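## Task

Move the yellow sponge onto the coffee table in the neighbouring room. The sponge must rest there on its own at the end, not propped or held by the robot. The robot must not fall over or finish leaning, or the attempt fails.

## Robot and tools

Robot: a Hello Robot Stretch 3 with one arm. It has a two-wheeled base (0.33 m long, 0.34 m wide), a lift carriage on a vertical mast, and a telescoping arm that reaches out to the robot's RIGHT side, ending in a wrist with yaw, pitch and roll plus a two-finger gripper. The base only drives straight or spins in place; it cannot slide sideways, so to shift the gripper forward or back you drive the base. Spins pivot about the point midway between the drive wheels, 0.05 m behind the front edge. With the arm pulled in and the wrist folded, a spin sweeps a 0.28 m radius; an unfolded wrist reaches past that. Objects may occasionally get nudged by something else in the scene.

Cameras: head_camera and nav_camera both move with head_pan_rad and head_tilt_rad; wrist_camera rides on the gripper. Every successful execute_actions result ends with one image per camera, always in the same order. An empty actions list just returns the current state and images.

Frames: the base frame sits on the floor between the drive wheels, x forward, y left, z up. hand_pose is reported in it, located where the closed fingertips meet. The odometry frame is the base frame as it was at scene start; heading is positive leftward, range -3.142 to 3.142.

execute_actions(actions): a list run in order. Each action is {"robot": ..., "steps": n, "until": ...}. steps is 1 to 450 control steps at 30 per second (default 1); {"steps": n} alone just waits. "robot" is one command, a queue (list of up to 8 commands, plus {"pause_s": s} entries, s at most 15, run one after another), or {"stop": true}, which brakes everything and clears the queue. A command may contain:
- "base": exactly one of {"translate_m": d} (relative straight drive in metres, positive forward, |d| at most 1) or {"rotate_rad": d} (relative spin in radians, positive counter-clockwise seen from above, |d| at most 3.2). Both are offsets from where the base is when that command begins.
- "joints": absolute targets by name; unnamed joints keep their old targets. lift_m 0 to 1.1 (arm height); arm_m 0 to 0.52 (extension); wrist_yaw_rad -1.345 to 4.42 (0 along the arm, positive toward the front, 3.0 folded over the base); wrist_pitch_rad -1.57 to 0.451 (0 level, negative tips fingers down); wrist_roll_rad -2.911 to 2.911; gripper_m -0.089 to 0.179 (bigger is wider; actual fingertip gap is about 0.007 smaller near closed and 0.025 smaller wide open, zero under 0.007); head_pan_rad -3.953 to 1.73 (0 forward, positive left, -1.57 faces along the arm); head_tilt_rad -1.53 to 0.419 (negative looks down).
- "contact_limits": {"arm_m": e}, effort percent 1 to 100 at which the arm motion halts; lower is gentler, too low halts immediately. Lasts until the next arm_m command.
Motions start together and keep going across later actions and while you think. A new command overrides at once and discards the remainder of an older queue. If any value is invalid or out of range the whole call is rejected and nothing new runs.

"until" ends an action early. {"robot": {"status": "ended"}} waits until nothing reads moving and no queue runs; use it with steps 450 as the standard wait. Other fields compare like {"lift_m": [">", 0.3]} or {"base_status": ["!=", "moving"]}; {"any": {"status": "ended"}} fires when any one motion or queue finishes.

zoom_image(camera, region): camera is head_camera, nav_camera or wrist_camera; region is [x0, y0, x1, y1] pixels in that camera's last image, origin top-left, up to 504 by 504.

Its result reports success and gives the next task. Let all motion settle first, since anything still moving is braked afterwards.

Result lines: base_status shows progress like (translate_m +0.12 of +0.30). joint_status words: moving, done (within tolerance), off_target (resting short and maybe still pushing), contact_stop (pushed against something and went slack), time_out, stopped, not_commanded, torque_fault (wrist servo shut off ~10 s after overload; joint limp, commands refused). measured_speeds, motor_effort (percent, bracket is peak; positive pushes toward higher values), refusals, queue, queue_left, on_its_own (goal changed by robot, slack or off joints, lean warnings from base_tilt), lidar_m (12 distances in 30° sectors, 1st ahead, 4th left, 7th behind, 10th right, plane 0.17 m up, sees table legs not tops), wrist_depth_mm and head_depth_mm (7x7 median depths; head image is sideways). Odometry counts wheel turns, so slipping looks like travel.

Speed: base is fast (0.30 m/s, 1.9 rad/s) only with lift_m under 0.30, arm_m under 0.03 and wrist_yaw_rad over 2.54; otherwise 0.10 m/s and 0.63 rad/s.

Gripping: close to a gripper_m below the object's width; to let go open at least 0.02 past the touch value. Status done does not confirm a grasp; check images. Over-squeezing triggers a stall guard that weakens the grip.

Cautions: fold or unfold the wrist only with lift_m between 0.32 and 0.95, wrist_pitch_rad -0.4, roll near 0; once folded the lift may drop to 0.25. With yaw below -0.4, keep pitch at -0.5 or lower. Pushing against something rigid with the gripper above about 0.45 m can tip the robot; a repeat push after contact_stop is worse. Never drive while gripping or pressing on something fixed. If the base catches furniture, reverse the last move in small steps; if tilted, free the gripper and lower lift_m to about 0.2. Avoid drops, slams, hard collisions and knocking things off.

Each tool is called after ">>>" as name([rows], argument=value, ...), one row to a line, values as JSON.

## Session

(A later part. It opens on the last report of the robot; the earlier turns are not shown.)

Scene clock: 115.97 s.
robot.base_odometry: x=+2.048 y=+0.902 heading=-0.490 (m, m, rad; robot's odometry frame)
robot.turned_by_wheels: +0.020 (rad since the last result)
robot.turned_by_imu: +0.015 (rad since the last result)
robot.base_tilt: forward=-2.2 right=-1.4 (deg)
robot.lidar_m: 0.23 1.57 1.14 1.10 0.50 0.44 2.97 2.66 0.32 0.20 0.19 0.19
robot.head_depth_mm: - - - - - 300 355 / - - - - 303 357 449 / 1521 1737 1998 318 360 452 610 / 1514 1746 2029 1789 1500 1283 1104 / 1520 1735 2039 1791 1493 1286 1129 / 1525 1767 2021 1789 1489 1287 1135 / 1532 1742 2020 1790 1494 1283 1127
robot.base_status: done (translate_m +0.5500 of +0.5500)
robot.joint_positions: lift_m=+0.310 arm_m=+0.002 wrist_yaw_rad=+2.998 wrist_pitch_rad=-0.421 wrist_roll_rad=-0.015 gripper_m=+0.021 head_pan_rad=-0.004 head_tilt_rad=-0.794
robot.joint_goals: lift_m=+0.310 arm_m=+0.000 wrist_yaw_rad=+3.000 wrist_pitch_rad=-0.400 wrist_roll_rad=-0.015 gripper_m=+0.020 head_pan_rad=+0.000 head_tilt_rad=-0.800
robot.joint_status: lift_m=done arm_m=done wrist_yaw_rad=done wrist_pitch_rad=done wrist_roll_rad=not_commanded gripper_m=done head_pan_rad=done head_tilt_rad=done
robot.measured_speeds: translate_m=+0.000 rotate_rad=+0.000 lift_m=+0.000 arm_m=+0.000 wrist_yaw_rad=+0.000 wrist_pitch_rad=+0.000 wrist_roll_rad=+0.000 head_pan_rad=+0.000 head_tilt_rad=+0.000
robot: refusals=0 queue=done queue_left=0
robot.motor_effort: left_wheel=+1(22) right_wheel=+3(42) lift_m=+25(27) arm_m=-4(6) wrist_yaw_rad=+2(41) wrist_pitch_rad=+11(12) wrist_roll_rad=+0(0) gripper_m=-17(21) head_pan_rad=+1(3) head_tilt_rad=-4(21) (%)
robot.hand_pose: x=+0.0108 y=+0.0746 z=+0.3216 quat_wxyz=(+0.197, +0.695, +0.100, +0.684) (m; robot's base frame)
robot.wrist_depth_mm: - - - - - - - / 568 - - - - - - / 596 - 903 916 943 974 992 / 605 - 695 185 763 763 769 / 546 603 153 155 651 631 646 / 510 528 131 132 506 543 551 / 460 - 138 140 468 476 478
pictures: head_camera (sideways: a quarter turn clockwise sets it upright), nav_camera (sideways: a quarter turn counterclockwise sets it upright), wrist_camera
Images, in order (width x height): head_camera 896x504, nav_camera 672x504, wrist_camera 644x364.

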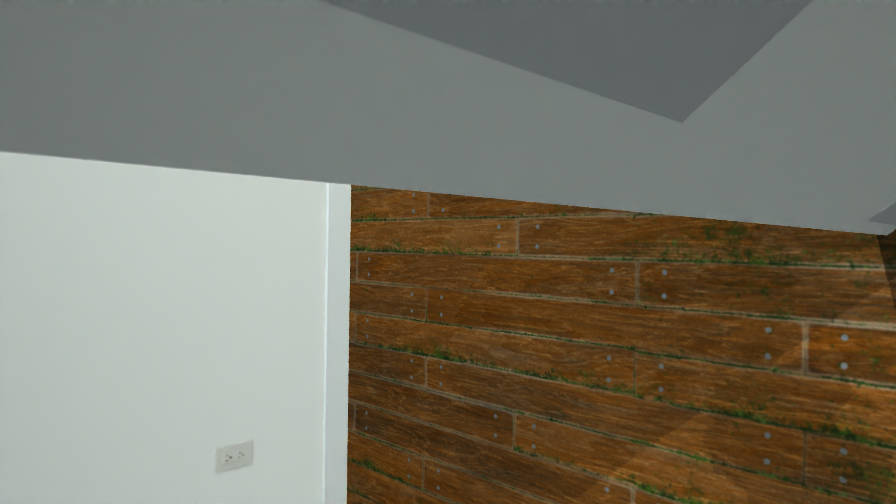

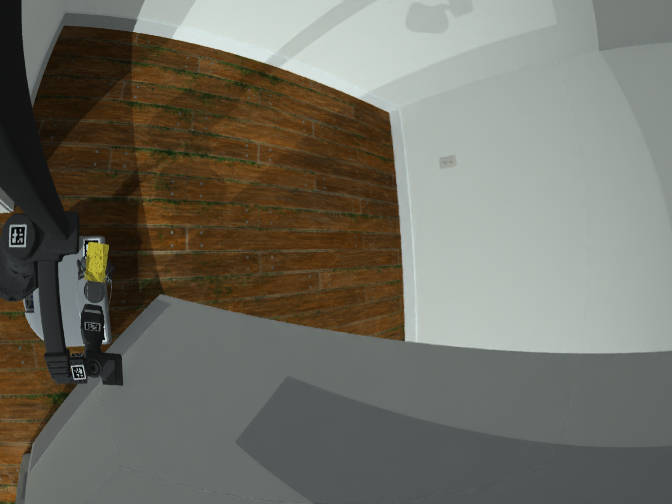

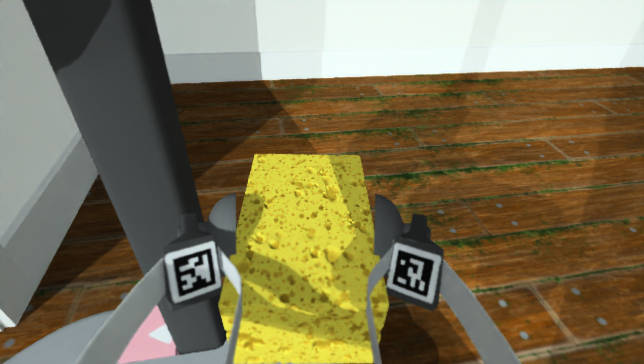

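>>> execute_actions([
  {"robot":[{"base":{"translate_m":0.75},"joints":{"head_tilt_rad":-0.6,"head_pan_rad":-1.6}}],"steps":450,"until":{"robot":{"status":"ended"}}},
])

Scene clock: 127.87 s.
robot.base_odometry: x=+2.710 y=+0.549 heading=-0.490 (m, m, rad; robot's odometry frame)
robot.turned_by_wheels: +0.000 (rad since the last result)
robot.turned_by_imu: +0.001 (rad since the last result)
robot.base_tilt: forward=-2.2 right=-1.4 (deg)
robot.lidar_m: 1.02 1.05 1.14 1.10 1.14 1.13 1.12 1.25 1.57 2.01 1.44 1.05
robot.head_depth_mm: 2250 2499 2749 2291 1766 1429 1217 / 2235 2452 2722 2279 1756 1439 1206 / 2261 2477 2408 2265 1747 1441 1214 / 2232 2492 2399 2275 1750 1433 1210 / 2261 2460 2398 2251 1753 1425 1218 / 2239 2496 2659 2265 1749 1424 1214 / 2243 2491 2671 2248 1751 1429 1202
robot.base_status: done (translate_m +0.7500 of +0.7500)
robot.joint_positions: lift_m=+0.310 arm_m=+0.002 wrist_yaw_rad=+3.001 wrist_pitch_rad=-0.420 wrist_roll_rad=-0.015 gripper_m=+0.021 head_pan_rad=-1.593 head_tilt_rad=-0.603
robot.joint_goals: lift_m=+0.310 arm_m=+0.000 wrist_yaw_rad=+3.000 wrist_pitch_rad=-0.400 wrist_roll_rad=-0.015 gripper_m=+0.020 head_pan_rad=-1.600 head_tilt_rad=-0.600
robot.joint_status: lift_m=done arm_m=done wrist_yaw_rad=done wrist_pitch_rad=done wrist_roll_rad=not_commanded gripper_m=done head_pan_rad=done head_tilt_rad=done
robot.measured_speeds: translate_m=+0.000 rotate_rad=+0.000 lift_m=+0.000 arm_m=+0.000 wrist_yaw_rad=+0.000 wrist_pitch_rad=+0.000 wrist_roll_rad=+0.000 head_pan_rad=+0.000 head_tilt_rad=+0.000
robot: refusals=0 queue=done queue_left=0
robot.motor_effort: left_wheel=+1(10) right_wheel=-1(28) lift_m=+25(25) arm_m=+0(4) wrist_yaw_rad=-1(7) wrist_pitch_rad=+10(11) wrist_roll_rad=+0(0) gripper_m=-17(17) head_pan_rad=-2(34) head_tilt_rad=+1(24) (%)
robot.hand_pose: x=+0.0102 y=+0.0750 z=+0.3218 quat_wxyz=(+0.195, +0.695, +0.100, +0.685) (m; robot's base frame)
robot.wrist_depth_mm: - - - - - - - / - - - - - - - / 869 - 931 935 939 932 996 / 697 - 694 184 759 769 781 / 608 593 153 153 643 637 646 / 515 529 131 132 321 551 560 / 457 - 138 139 465 474 471
pictures: head_camera (sideways: a quarter turn clockwise sets it upright), nav_camera (sideways: a quarter turn counterclockwise sets it upright), wrist_camera
Images, in order (width x height): head_camera 896x504, nav_camera 672x504, wrist_camera 644x364.

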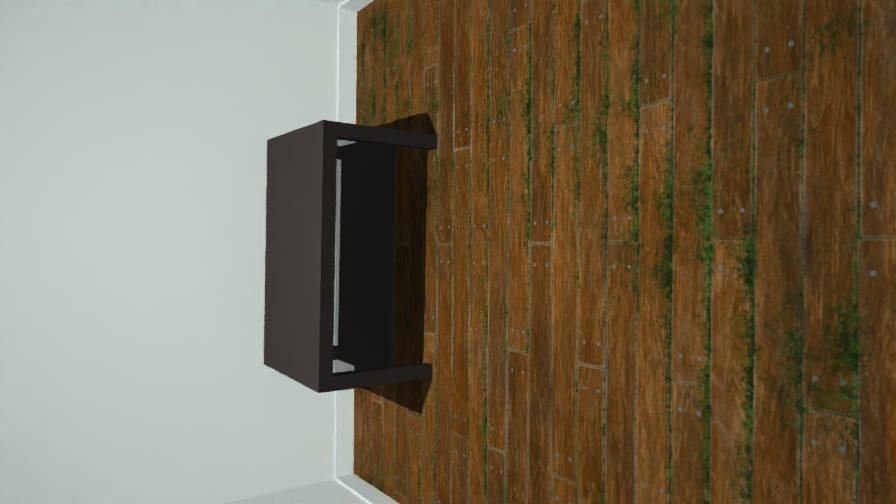

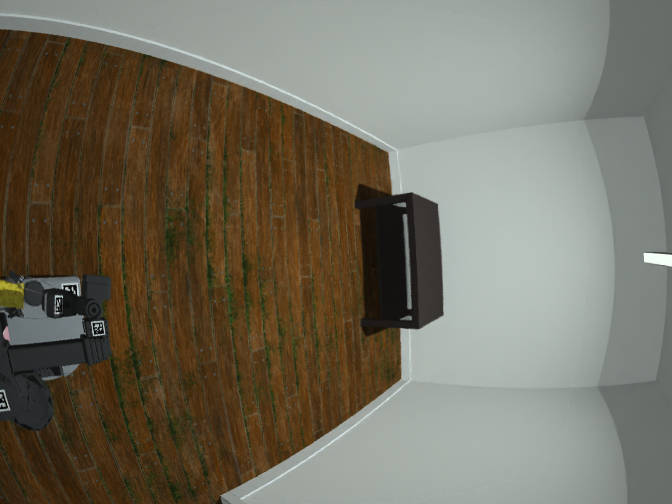

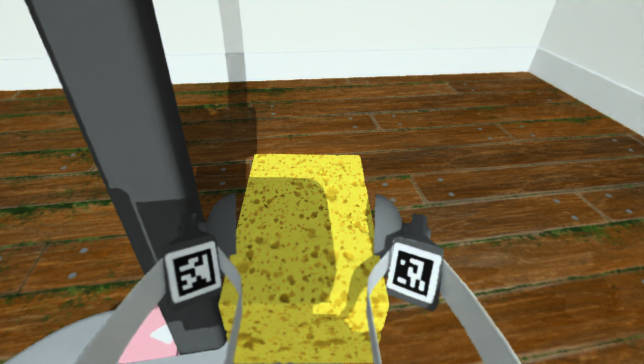

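Edge at ~1.97 m, height ~0.45.

>>> execute_actions([
  {"robot":[{"base":{"rotate_rad":-1.57},"joints":{"lift_m":0.29,"head_tilt_rad":-0.741}},{"base":{"translate_m":1}},{"base":{"translate_m":0.55}},{"base":{"rotate_rad":1.57}},{"joints":{"lift_m":0.55}},{"joints":{"wrist_yaw_rad":0}},{"joints":{"arm_m":0.25}}],"steps":450,"until":{"robot":{"status":"ended"}}},
  {"steps":450,"until":{"robot":{"status":"ended"}}},
])

Scene clock: 157.27 s.
robot.base_odometry: x=+1.982 y=-0.819 heading=-0.490 (m, m, rad; robot's odometry frame)
robot.turned_by_wheels: +0.000 (rad since the last result)
robot.turned_by_imu: +0.001 (rad since the last result)
robot.base_tilt: forward=-2.2 right=-1.4 (deg)
robot.lidar_m: 1.00 1.04 1.43 2.64 1.63 1.16 1.12 0.61 0.59 1.11 0.60 1.03
robot.head_depth_mm: 927 1047 1217 1242 1020 898 1123 / 921 1055 1213 1239 1013 891 - / 928 1049 1218 1252 1072 1099 1144 / 930 1054 1213 1233 989 901 1151 / 929 1055 1216 1241 1017 922 1147 / 930 1059 1226 1239 1016 921 1151 / 932 1055 1216 1351 1017 922 1127
robot.base_status: done (rotate_rad +1.5699 of +1.5700)
robot.joint_positions: lift_m=+0.550 arm_m=+0.250 wrist_yaw_rad=+0.000 wrist_pitch_rad=-0.420 wrist_roll_rad=-0.015 gripper_m=+0.021 head_pan_rad=-1.593 head_tilt_rad=-0.732
robot.joint_goals: lift_m=+0.550 arm_m=+0.250 wrist_yaw_rad=+0.000 wrist_pitch_rad=-0.400 wrist_roll_rad=-0.015 gripper_m=+0.020 head_pan_rad=-1.600 head_tilt_rad=-0.741
robot.joint_status: lift_m=done arm_m=done wrist_yaw_rad=done wrist_pitch_rad=done wrist_roll_rad=not_commanded gripper_m=done head_pan_rad=done head_tilt_rad=done
robot.measured_speeds: translate_m=+0.000 rotate_rad=+0.000 lift_m=+0.000 arm_m=+0.000 wrist_yaw_rad=+0.000 wrist_pitch_rad=+0.000 wrist_roll_rad=+0.000 head_pan_rad=+0.000 head_tilt_rad=+0.000
robot: refusals=0 queue=done queue_left=0
robot.motor_effort: left_wheel=-2(12) right_wheel=+3(13) lift_m=+26(28) arm_m=+6(5) wrist_yaw_rad=-1(2) wrist_pitch_rad=+10(10) wrist_roll_rad=+0(0) gripper_m=-17(17) head_pan_rad=-2(2) head_tilt_rad=-5(20) (%)
robot.hand_pose: x=-0.0214 y=-0.6187 z=+0.5618 quat_wxyz=(+0.697, +0.149, -0.686, -0.147) (m; robot's base frame)
robot.wrist_depth_mm: 564 557 577 574 605 589 600 / 618 628 632 637 647 648 659 / 455 456 469 482 494 495 513 / 366 373 365 184 393 391 401 / 311 313 153 154 338 328 333 / 264 269 131 132 264 283 285 / 235 237 150 139 243 245 249
pictures: head_camera (sideways: a quarter turn clockwise sets it upright), nav_camera (sideways: a quarter turn counterclockwise sets it upright), wrist_camera
Images, in order (width x height): head_camera 896x504, nav_camera 672x504, wrist_camera 644x364.

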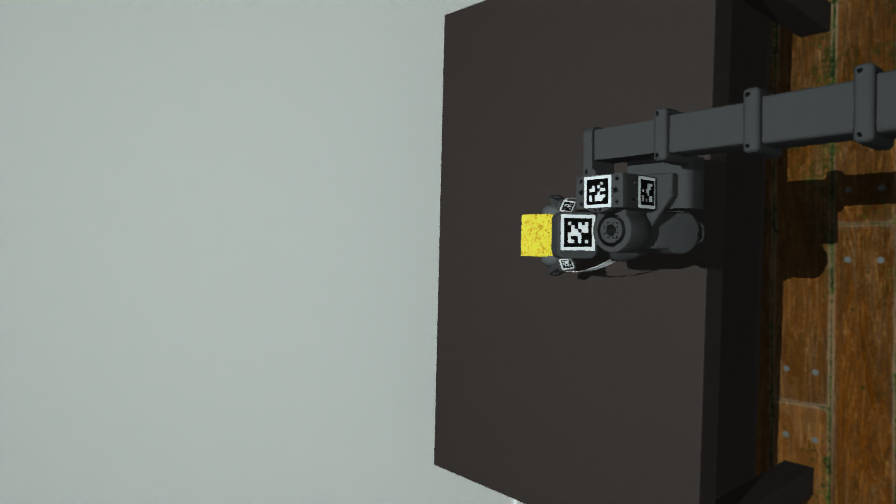

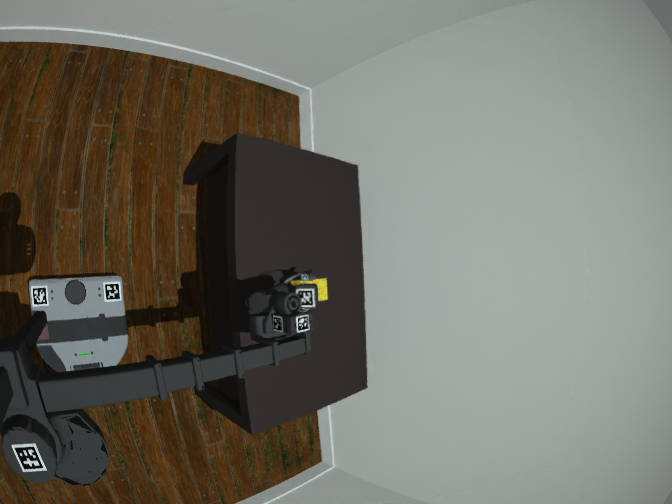

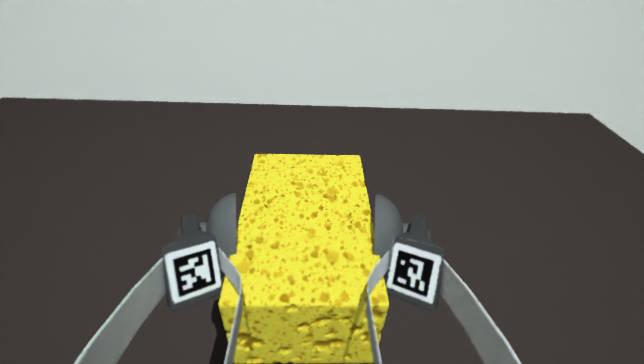

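>>> execute_actions([
  {"robot":[{"joints":{"lift_m":0.479}},{"joints":{"gripper_m":0.13}},{"joints":{"lift_m":0.56}}],"steps":450,"until":{"robot":{"status":"ended"}}},
])

Scene clock: 167.73 s.
robot.base_odometry: x=+1.982 y=-0.819 heading=-0.490 (m, m, rad; robot's odometry frame)
robot.turned_by_wheels: +0.000 (rad since the last result)
robot.turned_by_imu: -0.001 (rad since the last result)
robot.base_tilt: forward=-2.2 right=-1.4 (deg)
robot.lidar_m: 1.00 1.04 1.43 2.65 1.63 1.16 1.12 0.61 0.59 1.11 0.60 1.03
robot.head_depth_mm: 924 1049 1206 1246 1018 901 1118 / 923 1048 1217 1242 1016 890 - / 926 1056 1216 1249 1082 885 1147 / 928 1052 1213 1252 1057 899 1146 / 929 1051 1222 1247 1018 926 1151 / 931 1053 1218 1241 1021 923 1141 / 931 1057 1227 1350 1011 918 1125
robot.base_status: done (rotate_rad +1.5699 of +1.5700)
robot.joint_positions: lift_m=+0.560 arm_m=+0.250 wrist_yaw_rad=+0.000 wrist_pitch_rad=-0.420 wrist_roll_rad=-0.015 gripper_m=+0.130 head_pan_rad=-1.593 head_tilt_rad=-0.732
robot.joint_goals: lift_m=+0.560 arm_m=+0.250 wrist_yaw_rad=+0.000 wrist_pitch_rad=-0.400 wrist_roll_rad=-0.015 gripper_m=+0.130 head_pan_rad=-1.600 head_tilt_rad=-0.741
robot.joint_status: lift_m=done arm_m=done wrist_yaw_rad=done wrist_pitch_rad=done wrist_roll_rad=not_commanded gripper_m=done head_pan_rad=done head_tilt_rad=done
robot.measured_speeds: translate_m=+0.000 rotate_rad=+0.000 lift_m=+0.000 arm_m=+0.000 wrist_yaw_rad=+0.000 wrist_pitch_rad=+0.000 wrist_roll_rad=+0.000 head_pan_rad=+0.000 head_tilt_rad=+0.000
robot: refusals=0 queue=done queue_left=0
robot.motor_effort: left_wheel=-3(2) right_wheel=+3(3) lift_m=+26(27) arm_m=+6(6) wrist_yaw_rad=+0(0) wrist_pitch_rad=+9(10) wrist_roll_rad=+0(0) gripper_m=+0(89) head_pan_rad=-2(3) head_tilt_rad=-5(4) (%)
robot.hand_pose: x=-0.0214 y=-0.6188 z=+0.5720 quat_wxyz=(+0.697, +0.149, -0.686, -0.146) (m; robot's base frame)
robot.wrist_depth_mm: 574 568 576 572 584 588 595 / 617 628 647 635 646 655 660 / 471 475 491 506 510 526 714 / 382 392 395 397 411 415 423 / 326 337 333 336 344 353 351 / 286 276 283 236 290 - 299 / 242 246 242 205 255 258 260
pictures: head_camera (sideways: a quarter turn clockwise sets it upright), nav_camera (sideways: a quarter turn counterclockwise sets it upright), wrist_camera
Images, in order (width x height): head_camera 896x504, nav_camera 672x504, wrist_camera 644x364.

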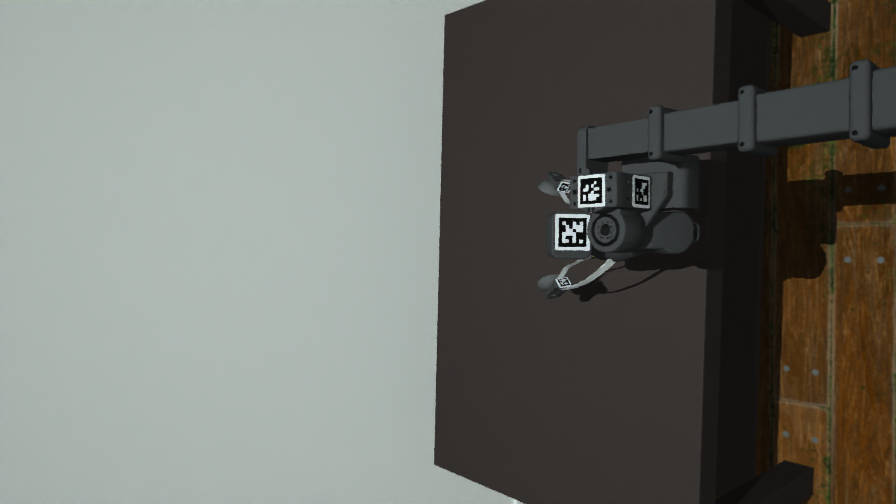

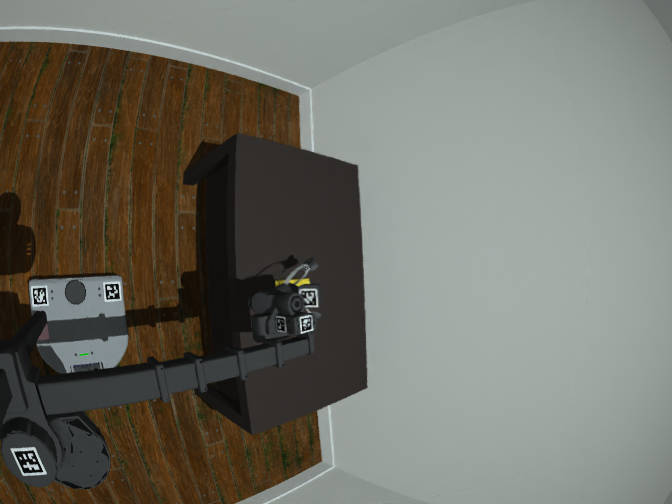

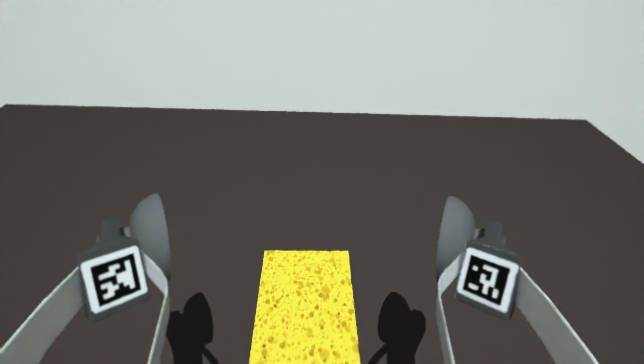

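>>> finished_scene(scene=1)

The scene is finished: the task was done.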